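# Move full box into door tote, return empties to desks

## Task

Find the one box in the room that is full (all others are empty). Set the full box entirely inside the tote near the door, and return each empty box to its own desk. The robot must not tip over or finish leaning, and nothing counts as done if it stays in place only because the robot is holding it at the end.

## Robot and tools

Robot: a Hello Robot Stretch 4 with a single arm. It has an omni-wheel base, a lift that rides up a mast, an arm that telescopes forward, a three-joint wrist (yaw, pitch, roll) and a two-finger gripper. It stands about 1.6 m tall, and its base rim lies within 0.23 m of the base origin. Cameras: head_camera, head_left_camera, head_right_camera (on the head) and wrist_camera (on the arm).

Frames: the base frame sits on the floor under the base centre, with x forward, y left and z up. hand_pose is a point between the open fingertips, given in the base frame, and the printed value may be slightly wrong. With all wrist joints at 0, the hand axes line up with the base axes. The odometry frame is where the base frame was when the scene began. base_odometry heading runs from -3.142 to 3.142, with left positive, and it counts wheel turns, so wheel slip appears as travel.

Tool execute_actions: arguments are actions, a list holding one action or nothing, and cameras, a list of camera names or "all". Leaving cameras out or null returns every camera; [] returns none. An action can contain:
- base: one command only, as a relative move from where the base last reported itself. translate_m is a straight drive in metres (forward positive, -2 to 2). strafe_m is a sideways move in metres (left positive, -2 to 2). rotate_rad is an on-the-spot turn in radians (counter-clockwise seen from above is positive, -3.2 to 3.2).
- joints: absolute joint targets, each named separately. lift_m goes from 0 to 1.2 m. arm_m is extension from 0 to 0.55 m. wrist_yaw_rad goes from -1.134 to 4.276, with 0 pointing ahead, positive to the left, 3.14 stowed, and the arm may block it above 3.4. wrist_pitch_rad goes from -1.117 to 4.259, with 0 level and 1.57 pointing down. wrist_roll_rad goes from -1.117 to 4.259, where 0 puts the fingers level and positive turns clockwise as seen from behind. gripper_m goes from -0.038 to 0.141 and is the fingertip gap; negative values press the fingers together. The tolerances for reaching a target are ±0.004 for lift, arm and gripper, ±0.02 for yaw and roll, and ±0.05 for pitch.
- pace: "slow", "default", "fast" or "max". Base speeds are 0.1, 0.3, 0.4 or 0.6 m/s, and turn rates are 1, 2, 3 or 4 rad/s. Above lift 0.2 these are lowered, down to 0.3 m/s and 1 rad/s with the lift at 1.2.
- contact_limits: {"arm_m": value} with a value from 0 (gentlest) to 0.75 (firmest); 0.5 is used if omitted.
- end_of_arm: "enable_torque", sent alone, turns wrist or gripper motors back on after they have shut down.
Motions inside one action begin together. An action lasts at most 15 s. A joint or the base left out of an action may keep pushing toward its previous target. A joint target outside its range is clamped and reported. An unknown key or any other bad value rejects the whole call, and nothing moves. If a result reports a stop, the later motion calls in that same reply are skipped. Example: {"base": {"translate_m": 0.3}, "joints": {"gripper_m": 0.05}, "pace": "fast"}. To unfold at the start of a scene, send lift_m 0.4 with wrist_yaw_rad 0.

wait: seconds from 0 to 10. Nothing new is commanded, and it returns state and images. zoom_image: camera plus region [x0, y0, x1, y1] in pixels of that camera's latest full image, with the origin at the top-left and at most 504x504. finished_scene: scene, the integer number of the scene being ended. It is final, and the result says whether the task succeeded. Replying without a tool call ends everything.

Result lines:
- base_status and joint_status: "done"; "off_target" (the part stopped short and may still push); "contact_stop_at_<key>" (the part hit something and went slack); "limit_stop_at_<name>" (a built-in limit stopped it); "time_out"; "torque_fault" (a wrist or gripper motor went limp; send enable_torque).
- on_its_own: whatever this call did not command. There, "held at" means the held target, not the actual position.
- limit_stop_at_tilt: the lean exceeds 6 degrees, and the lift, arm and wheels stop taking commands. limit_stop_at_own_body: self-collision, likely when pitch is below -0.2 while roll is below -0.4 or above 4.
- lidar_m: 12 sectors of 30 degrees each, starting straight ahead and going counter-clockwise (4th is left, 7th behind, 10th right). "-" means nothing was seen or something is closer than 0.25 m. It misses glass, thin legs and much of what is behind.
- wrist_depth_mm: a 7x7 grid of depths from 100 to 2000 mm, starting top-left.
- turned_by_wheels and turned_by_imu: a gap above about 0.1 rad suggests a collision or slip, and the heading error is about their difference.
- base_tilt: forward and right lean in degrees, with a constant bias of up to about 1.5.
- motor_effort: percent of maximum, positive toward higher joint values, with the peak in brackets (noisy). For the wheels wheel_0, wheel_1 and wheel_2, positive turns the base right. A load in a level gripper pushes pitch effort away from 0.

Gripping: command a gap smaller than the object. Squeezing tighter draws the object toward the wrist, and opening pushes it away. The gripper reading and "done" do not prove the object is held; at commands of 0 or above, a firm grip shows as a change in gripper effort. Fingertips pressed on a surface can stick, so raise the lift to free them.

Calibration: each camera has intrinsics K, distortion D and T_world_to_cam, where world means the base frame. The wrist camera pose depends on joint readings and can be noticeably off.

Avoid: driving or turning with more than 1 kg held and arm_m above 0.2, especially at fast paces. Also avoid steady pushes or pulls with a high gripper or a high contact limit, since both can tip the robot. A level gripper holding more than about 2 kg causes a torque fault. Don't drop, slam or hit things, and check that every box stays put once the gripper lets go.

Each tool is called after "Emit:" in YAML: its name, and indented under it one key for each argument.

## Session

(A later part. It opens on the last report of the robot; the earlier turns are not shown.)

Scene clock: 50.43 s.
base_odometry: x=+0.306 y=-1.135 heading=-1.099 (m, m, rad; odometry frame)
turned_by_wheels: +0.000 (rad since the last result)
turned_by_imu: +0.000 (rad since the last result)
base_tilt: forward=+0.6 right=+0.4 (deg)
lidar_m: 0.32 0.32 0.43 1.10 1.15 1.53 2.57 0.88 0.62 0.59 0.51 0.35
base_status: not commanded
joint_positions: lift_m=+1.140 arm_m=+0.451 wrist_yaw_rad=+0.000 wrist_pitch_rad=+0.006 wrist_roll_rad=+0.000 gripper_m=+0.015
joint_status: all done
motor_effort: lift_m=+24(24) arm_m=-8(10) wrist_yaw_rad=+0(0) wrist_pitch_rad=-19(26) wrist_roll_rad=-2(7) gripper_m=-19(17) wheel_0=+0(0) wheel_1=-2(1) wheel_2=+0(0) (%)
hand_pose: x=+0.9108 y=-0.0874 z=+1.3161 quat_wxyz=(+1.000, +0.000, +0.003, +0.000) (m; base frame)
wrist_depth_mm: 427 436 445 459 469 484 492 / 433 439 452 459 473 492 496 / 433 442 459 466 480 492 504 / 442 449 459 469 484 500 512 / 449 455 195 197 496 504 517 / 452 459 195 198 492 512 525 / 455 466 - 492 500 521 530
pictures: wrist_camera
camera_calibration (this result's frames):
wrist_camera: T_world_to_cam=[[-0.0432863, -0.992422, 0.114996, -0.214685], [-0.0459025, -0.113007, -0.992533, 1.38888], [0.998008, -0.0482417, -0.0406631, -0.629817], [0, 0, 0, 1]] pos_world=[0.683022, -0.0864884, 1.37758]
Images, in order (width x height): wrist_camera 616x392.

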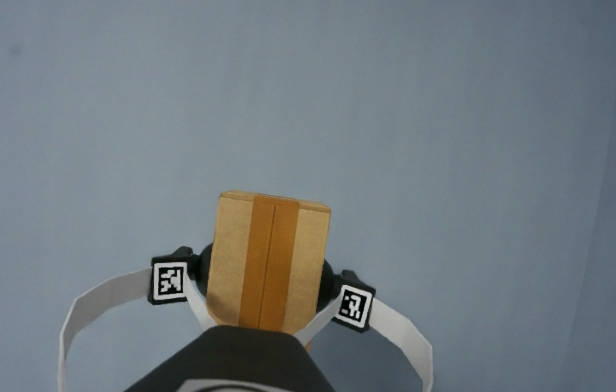

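Emit:
execute_actions:
  actions:
    - {"base":{"translate_m":-0.35},"joints":{"arm_m":0.15,"wrist_pitch_rad":1.57}}
  cameras: []

Emit:
execute_actions:
  actions:
    - {"base":{"translate_m":-0.85},"joints":{"lift_m":0.5},"pace":"fast"}
  cameras: []

Emit:
execute_actions:
  actions:
    - {"base":{"rotate_rad":-3.0}}
  cameras: ["head_camera","wrist_camera"]

Scene clock: 54.70 s.
base_odometry: x=+0.147 y=-0.823 heading=-1.099 (m, m, rad; odometry frame)
turned_by_wheels: +0.000 (rad since the last result)
turned_by_imu: -0.001 (rad since the last result)
base_tilt: forward=+0.6 right=+0.4 (deg)
lidar_m: 0.66 0.68 0.93 1.08 1.13 1.52 1.62 0.87 0.65 0.59 0.62 0.71
base_status: done
joint_positions: lift_m=+1.140 arm_m=+0.151 wrist_yaw_rad=+0.000 wrist_pitch_rad=+1.570 wrist_roll_rad=+0.000 gripper_m=+0.015
joint_status: all done
motor_effort: lift_m=+24(24) arm_m=-8(8) wrist_yaw_rad=+0(1) wrist_pitch_rad=-1(14) wrist_roll_rad=-1(2) gripper_m=-21(16) wheel_0=-3(7) wheel_1=-1(8) wheel_2=+1(11) (%)
hand_pose: x=+0.3224 y=-0.0874 z=+1.0294 quat_wxyz=(+0.707, +0.000, +0.707, +0.000) (m; base frame)
wrist_depth_mm: 1182 1205 1229 1229 1229 991 732 / 1182 1205 1229 1255 1255 976 699 / 1205 1229 1229 1229 1255 976 691 / 1205 1229 1229 1255 1281 931 676 / 1205 1229 195 197 1255 904 661 / 1229 1255 196 198 1160 866 640 / 1229 1255 - 1281 1336 842 634
pictures: none
No camera images: the call's "cameras" was empty. Leave "cameras" out to get every camera's image.

Scene clock: 58.87 s.
base_odometry: x=-0.238 y=-0.066 heading=-1.100 (m, m, rad; odometry frame)
turned_by_wheels: -0.001 (rad since the last result)
turned_by_imu: -0.001 (rad since the last result)
base_tilt: forward=+0.6 right=+0.4 (deg)
lidar_m: 1.51 1.56 1.12 1.07 1.11 1.41 0.75 0.94 0.67 0.60 0.63 0.88
base_status: done
joint_positions: lift_m=+0.500 arm_m=+0.151 wrist_yaw_rad=+0.000 wrist_pitch_rad=+1.570 wrist_roll_rad=+0.000 gripper_m=+0.015
joint_status: all done
motor_effort: lift_m=+18(20) arm_m=-8(8) wrist_yaw_rad=-1(0) wrist_pitch_rad=-1(1) wrist_roll_rad=-2(1) gripper_m=-19(23) wheel_0=-4(7) wheel_1=-3(6) wheel_2=+0(14) (%)
hand_pose: x=+0.3225 y=-0.0874 z=+0.3899 quat_wxyz=(+0.707, +0.000, +0.707, +0.000) (m; base frame)
wrist_depth_mm: 574 585 597 603 615 621 627 / 580 591 591 603 621 627 634 / 585 597 603 609 627 627 640 / 591 597 603 609 634 640 647 / 597 603 195 197 634 640 654 / 603 410 195 198 647 654 654 / 418 404 - 640 647 661 647
pictures: none
No camera images: the call's "cameras" was empty. Leave "cameras" out to get every camera's image.

Scene clock: 61.67 s.
base_odometry: x=-0.239 y=-0.066 heading=+2.184 (m, m, rad; odometry frame)
turned_by_wheels: -3.000 (rad since the last result)
turned_by_imu: -3.060 (rad since the last result)
base_tilt: forward=+0.6 right=+0.4 (deg)
lidar_m: 0.74 0.83 0.64 0.59 0.66 1.02 1.72 1.41 1.10 1.05 1.16 1.41
base_status: done
joint_positions: lift_m=+0.500 arm_m=+0.151 wrist_yaw_rad=+0.000 wrist_pitch_rad=+1.570 wrist_roll_rad=+0.000 gripper_m=+0.015
joint_status: not commanded
motor_effort: lift_m=+18(18) arm_m=-8(8) wrist_yaw_rad=-2(1) wrist_pitch_rad=+0(1) wrist_roll_rad=-2(2) gripper_m=-19(21) wheel_0=+1(7) wheel_1=+0(7) wheel_2=-1(7) (%)
hand_pose: x=+0.3226 y=-0.0874 z=+0.3899 quat_wxyz=(+0.707, +0.000, +0.707, +0.000) (m; base frame)
wrist_depth_mm: 580 585 591 603 615 621 621 / 585 591 597 603 615 621 634 / 585 597 603 615 621 634 640 / 597 603 603 615 627 634 647 / 597 603 195 197 640 640 654 / 603 410 195 198 640 654 661 / 418 404 - 634 640 654 668
pictures: head_camera, wrist_camera
camera_calibration (this result's frames):
wrist_camera: T_world_to_cam=[[0.114912, -0.992392, 0.0441857, -0.157078], [-0.992816, -0.113241, 0.03863, 0.34603], [-0.0333325, -0.0483073, -0.998276, 0.62559], [0, 0, 0, 1]] pos_world=[0.382447, -0.0864775, 0.618085]
Images, in order (width x height): head_camera 420x560, wrist_camera 616x392.

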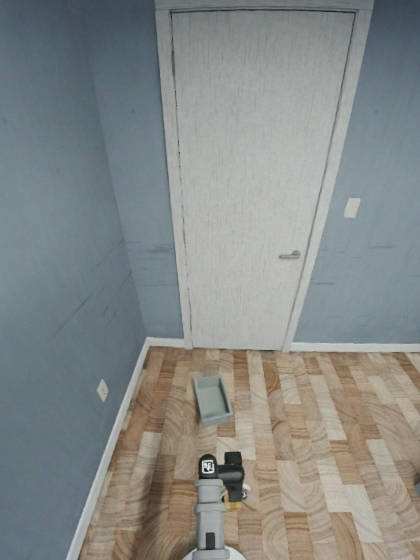

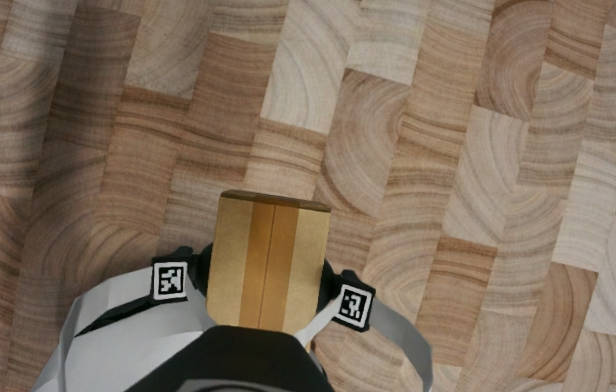

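Emit:
execute_actions:
  actions:
    - {"base":{"translate_m":0.45},"joints":{"arm_m":0.2},"pace":"fast"}
  cameras: []

Emit:
execute_actions:
  actions:
    - {"base":{"strafe_m":0.09},"joints":{"arm_m":0.29}}
  cameras: ["head_camera","wrist_camera"]

Scene clock: 64.53 s.
base_odometry: x=-0.497 y=+0.302 heading=+2.184 (m, m, rad; odometry frame)
turned_by_wheels: +0.000 (rad since the last result)
turned_by_imu: +0.000 (rad since the last result)
base_tilt: forward=+0.6 right=+0.4 (deg)
lidar_m: 0.28 0.79 0.58 0.57 0.64 0.93 2.24 1.46 1.13 1.12 1.23 0.34
base_status: done
joint_positions: lift_m=+0.500 arm_m=+0.199 wrist_yaw_rad=+0.000 wrist_pitch_rad=+1.570 wrist_roll_rad=+0.000 gripper_m=+0.015
joint_status: all done
motor_effort: lift_m=+18(18) arm_m=+8(9) wrist_yaw_rad=+0(1) wrist_pitch_rad=+0(3) wrist_roll_rad=-2(2) gripper_m=-24(18) wheel_0=+2(9) wheel_1=+1(10) wheel_2=+2(14) (%)
hand_pose: x=+0.3698 y=-0.0874 z=+0.3899 quat_wxyz=(+0.707, +0.000, +0.707, +0.000) (m; base frame)
wrist_depth_mm: 574 580 544 603 609 615 634 / 574 591 597 609 615 621 627 / 585 597 597 609 627 627 640 / 597 603 504 609 634 640 647 / 597 609 195 197 634 654 654 / 603 488 195 198 640 647 661 / 609 424 - 634 647 654 668
pictures: none
No camera images: the call's "cameras" was empty. Leave "cameras" out to get every camera's image.

Scene clock: 65.93 s.
base_odometry: x=-0.571 y=+0.250 heading=+2.184 (m, m, rad; odometry frame)
turned_by_wheels: +0.000 (rad since the last result)
turned_by_imu: +0.000 (rad since the last result)
base_tilt: forward=+0.6 right=+0.4 (deg)
lidar_m: 0.40 0.66 0.50 0.47 0.54 0.74 2.15 1.57 1.21 1.19 1.27 0.41
base_status: done
joint_positions: lift_m=+0.500 arm_m=+0.289 wrist_yaw_rad=+0.000 wrist_pitch_rad=+1.570 wrist_roll_rad=+0.000 gripper_m=+0.015
joint_status: all done
motor_effort: lift_m=+18(18) arm_m=+8(10) wrist_yaw_rad=-1(1) wrist_pitch_rad=+0(2) wrist_roll_rad=-1(2) gripper_m=-22(23) wheel_0=+0(10) wheel_1=+1(12) wheel_2=+0(1) (%)
hand_pose: x=+0.4598 y=-0.0874 z=+0.3899 quat_wxyz=(+0.707, +0.000, +0.707, +0.000) (m; base frame)
wrist_depth_mm: 574 580 585 603 609 621 627 / 580 585 597 609 615 627 634 / 580 597 603 615 621 634 640 / 591 597 603 615 627 634 640 / 597 603 195 196 634 647 654 / 603 615 196 198 634 647 661 / 603 615 - 634 647 661 668
pictures: head_camera, wrist_camera
camera_calibration (this result's frames):
wrist_camera: T_world_to_cam=[[0.114831, -0.992403, 0.0441624, -0.172794], [-0.992819, -0.113151, 0.038832, 0.48214], [-0.03354, -0.0483043, -0.998269, 0.630255], [0, 0, 0, 1]] pos_world=[0.519658, -0.086483, 0.618072]
Images, in order (width x height): head_camera 420x560, wrist_camera 616x392.

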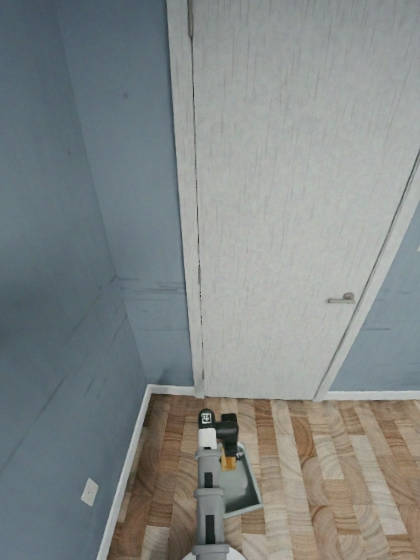

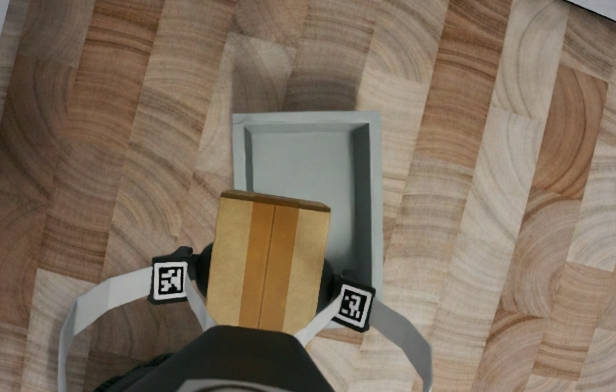

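Emit:
execute_actions:
  actions:
    - {"base":{"strafe_m":-0.03},"joints":{"arm_m":0.295,"wrist_roll_rad":1.41,"lift_m":0.36}}
  cameras: ["head_camera","wrist_camera"]

Scene clock: 68.57 s.
base_odometry: x=-0.547 y=+0.268 heading=+2.184 (m, m, rad; odometry frame)
turned_by_wheels: +0.000 (rad since the last result)
turned_by_imu: +0.000 (rad since the last result)
base_tilt: forward=+0.7 right=+0.4 (deg)
lidar_m: 0.42 0.70 0.53 0.51 0.56 0.81 2.13 1.54 1.20 1.17 1.23 0.37
base_status: done
joint_positions: lift_m=+0.360 arm_m=+0.294 wrist_yaw_rad=+0.000 wrist_pitch_rad=+1.570 wrist_roll_rad=+1.409 gripper_m=+0.015
joint_status: all done
motor_effort: lift_m=+18(19) arm_m=+8(10) wrist_yaw_rad=-2(1) wrist_pitch_rad=+0(1) wrist_roll_rad=+1(5) gripper_m=-19(18) wheel_0=+2(9) wheel_1=+0(5) wheel_2=+0(3) (%)
hand_pose: x=+0.4647 y=-0.0874 z=+0.2499 quat_wxyz=(+0.539, +0.458, +0.539, -0.458) (m; base frame)
wrist_depth_mm: 439 449 459 466 477 488 496 / 442 449 462 473 484 492 508 / 449 424 459 469 477 496 508 / 452 442 462 473 477 500 512 / 452 415 195 197 462 500 439 / 455 351 195 198 373 442 345 / 455 469 - 492 496 370 310
pictures: head_camera, wrist_camera
camera_calibration (this result's frames):
wrist_camera: T_world_to_cam=[[-0.960964, -0.273255, 0.0433629, 0.395831], [-0.271648, 0.961585, 0.0395162, 0.251118], [-0.0524951, 0.0261942, -0.998278, 0.50603], [0, 0, 0, 1]] pos_world=[0.475159, -0.146564, 0.47807]
Images, in order (width x height): head_camera 420x560, wrist_camera 616x392.

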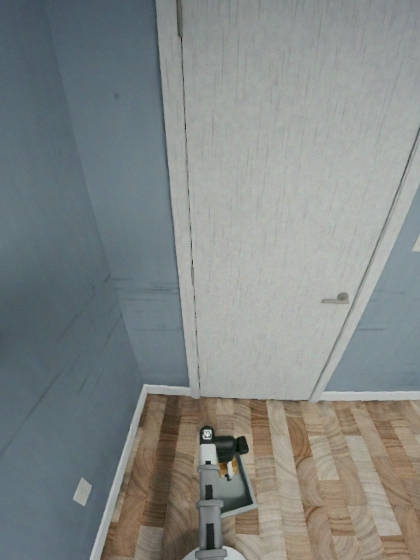

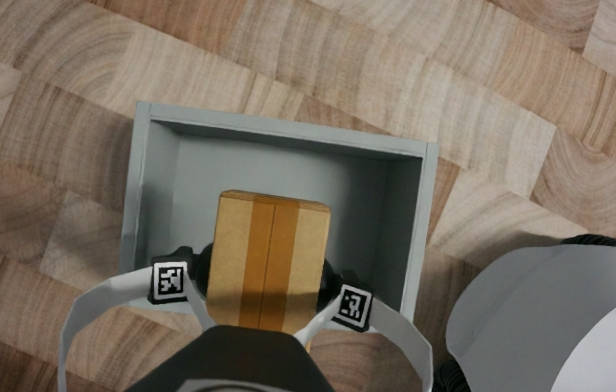

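Emit:
execute_actions:
  actions:
    - {"joints":{"lift_m":0.157}}
  cameras: ["wrist_camera"]

Scene clock: 70.90 s.
base_odometry: x=-0.547 y=+0.268 heading=+2.184 (m, m, rad; odometry frame)
turned_by_wheels: +0.000 (rad since the last result)
turned_by_imu: +0.000 (rad since the last result)
base_tilt: forward=+0.6 right=+0.4 (deg)
lidar_m: 0.61 0.69 0.51 0.50 0.56 0.81 2.14 1.56 1.20 1.18 1.25 0.35
base_status: not commanded
joint_positions: lift_m=+0.157 arm_m=+0.294 wrist_yaw_rad=+0.000 wrist_pitch_rad=+1.570 wrist_roll_rad=+1.409 gripper_m=+0.015
joint_status: all done
motor_effort: lift_m=+17(16) arm_m=+8(8) wrist_yaw_rad=-1(1) wrist_pitch_rad=-1(0) wrist_roll_rad=+1(1) gripper_m=-20(20) wheel_0=+2(2) wheel_1=+0(0) wheel_2=+0(0) (%)
hand_pose: x=+0.4647 y=-0.0874 z=+0.0469 quat_wxyz=(+0.539, +0.458, +0.539, -0.458) (m; base frame)
wrist_depth_mm: 142 145 260 268 274 281 286 / 177 190 168 153 156 160 287 / 195 258 264 270 272 211 189 / 202 260 265 272 277 248 191 / 208 262 195 198 279 239 186 / 200 262 195 198 281 229 179 / 204 229 - 260 267 220 -
pictures: wrist_camera
camera_calibration (this result's frames):
wrist_camera: T_world_to_cam=[[-0.960965, -0.27325, 0.0433629, 0.404636], [-0.271644, 0.961586, 0.0395162, 0.259138], [-0.052495, 0.0261944, -0.998278, 0.3034], [0, 0, 0, 1]] pos_world=[0.475161, -0.146564, 0.275091]
Images, in order (width x height): wrist_camera 616x392.

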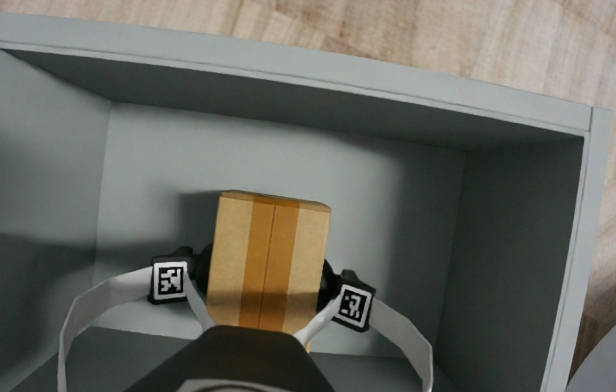

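Emit:
execute_actions:
  actions:
    - {"joints":{"lift_m":0.143}}
  cameras: []

Emit:
execute_actions:
  actions:
    - {"joints":{"gripper_m":0.09}}
  cameras: []

Emit:
execute_actions:
  actions:
    - {"joints":{"lift_m":0.32},"pace":"fast"}
  cameras: ["wrist_camera"]

Scene clock: 72.23 s.
base_odometry: x=-0.547 y=+0.268 heading=+2.184 (m, m, rad; odometry frame)
turned_by_wheels: +0.000 (rad since the last result)
turned_by_imu: +0.000 (rad since the last result)
base_tilt: forward=+0.6 right=+0.4 (deg)
lidar_m: 0.61 0.68 0.53 0.52 0.57 0.82 2.11 1.54 1.21 1.19 1.24 0.36
base_status: not commanded
joint_positions: lift_m=+0.143 arm_m=+0.294 wrist_yaw_rad=+0.000 wrist_pitch_rad=+1.570 wrist_roll_rad=+1.409 gripper_m=+0.015
joint_status: all done
motor_effort: lift_m=+18(17) arm_m=+8(8) wrist_yaw_rad=-1(1) wrist_pitch_rad=-1(0) wrist_roll_rad=+0(1) gripper_m=-17(24) wheel_0=+2(2) wheel_1=+0(0) wheel_2=+0(0) (%)
hand_pose: x=+0.4647 y=-0.0874 z=+0.0329 quat_wxyz=(+0.539, +0.458, +0.539, -0.458) (m; base frame)
wrist_depth_mm: 129 131 135 252 259 266 271 / 176 190 168 150 142 145 270 / 195 245 251 255 259 211 189 / 202 247 251 257 264 247 191 / 208 248 195 197 265 239 186 / 200 249 195 198 266 230 180 / 204 229 - 259 267 221 -
pictures: none
No camera images: the call's "cameras" was empty. Leave "cameras" out to get every camera's image.

Scene clock: 73.80 s.
base_odometry: x=-0.547 y=+0.268 heading=+2.184 (m, m, rad; odometry frame)
turned_by_wheels: +0.000 (rad since the last result)
turned_by_imu: +0.000 (rad since the last result)
base_tilt: forward=+0.6 right=+0.4 (deg)
lidar_m: 0.59 0.69 0.54 0.51 0.56 0.83 2.11 1.56 1.21 1.17 1.25 0.34
base_status: not commanded
joint_positions: lift_m=+0.143 arm_m=+0.294 wrist_yaw_rad=+0.000 wrist_pitch_rad=+1.570 wrist_roll_rad=+1.409 gripper_m=+0.090
joint_status: all done
motor_effort: lift_m=+18(18) arm_m=+8(8) wrist_yaw_rad=+0(0) wrist_pitch_rad=-1(2) wrist_roll_rad=+2(1) gripper_m=-1(22) wheel_0=+2(2) wheel_1=+0(0) wheel_2=+0(0) (%)
hand_pose: x=+0.4647 y=-0.0874 z=+0.0329 quat_wxyz=(+0.539, +0.458, +0.539, -0.458) (m; base frame)
wrist_depth_mm: 130 132 135 252 260 266 270 / 176 189 167 149 142 146 272 / 195 246 252 255 259 212 188 / 202 248 251 256 264 248 191 / 208 247 207 209 265 239 185 / 213 248 208 210 266 229 180 / 202 227 - 262 267 221 -
pictures: none
No camera images: the call's "cameras" was empty. Leave "cameras" out to get every camera's image.

Scene clock: 75.27 s.
base_odometry: x=-0.547 y=+0.268 heading=+2.184 (m, m, rad; odometry frame)
turned_by_wheels: +0.000 (rad since the last result)
turned_by_imu: +0.000 (rad since the last result)
base_tilt: forward=+0.6 right=+0.4 (deg)
lidar_m: 0.44 0.67 0.51 0.50 0.57 0.82 2.12 1.56 1.20 1.18 1.24 0.36
base_status: not commanded
joint_positions: lift_m=+0.320 arm_m=+0.294 wrist_yaw_rad=+0.000 wrist_pitch_rad=+1.570 wrist_roll_rad=+1.409 gripper_m=+0.090
joint_status: all done
motor_effort: lift_m=+23(26) arm_m=+8(8) wrist_yaw_rad=+0(0) wrist_pitch_rad=-1(1) wrist_roll_rad=+1(2) gripper_m=+0(0) wheel_0=+2(2) wheel_1=+0(0) wheel_2=+0(0) (%)
hand_pose: x=+0.4647 y=-0.0874 z=+0.2095 quat_wxyz=(+0.539, +0.458, +0.539, -0.458) (m; base frame)
wrist_depth_mm: 404 413 418 427 436 449 455 / 404 413 421 433 439 452 462 / 410 364 418 402 377 455 462 / 413 382 424 436 436 459 466 / 415 306 427 436 382 462 469 / 418 309 317 351 332 421 343 / 421 430 - 449 455 392 307
pictures: wrist_camera
camera_calibration (this result's frames):
wrist_camera: T_world_to_cam=[[-0.960985, -0.273155, 0.0435231, 0.397524], [-0.271541, 0.961613, 0.0395615, 0.252647], [-0.0526588, 0.0261997, -0.998269, 0.465733], [0, 0, 0, 1]] pos_world=[0.475144, -0.146565, 0.43763]
Images, in order (width x height): wrist_camera 616x392.

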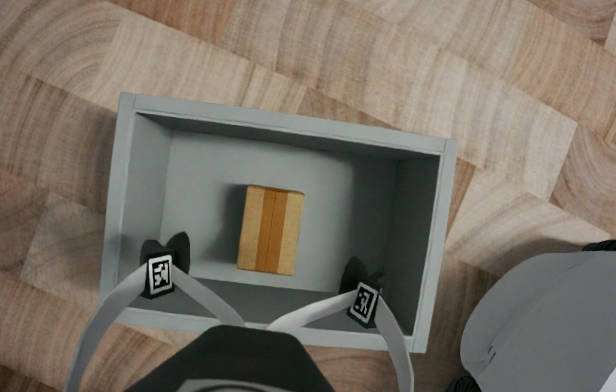

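Emit:
finished_scene:
  scene: 1

The scene is finished: the task was done.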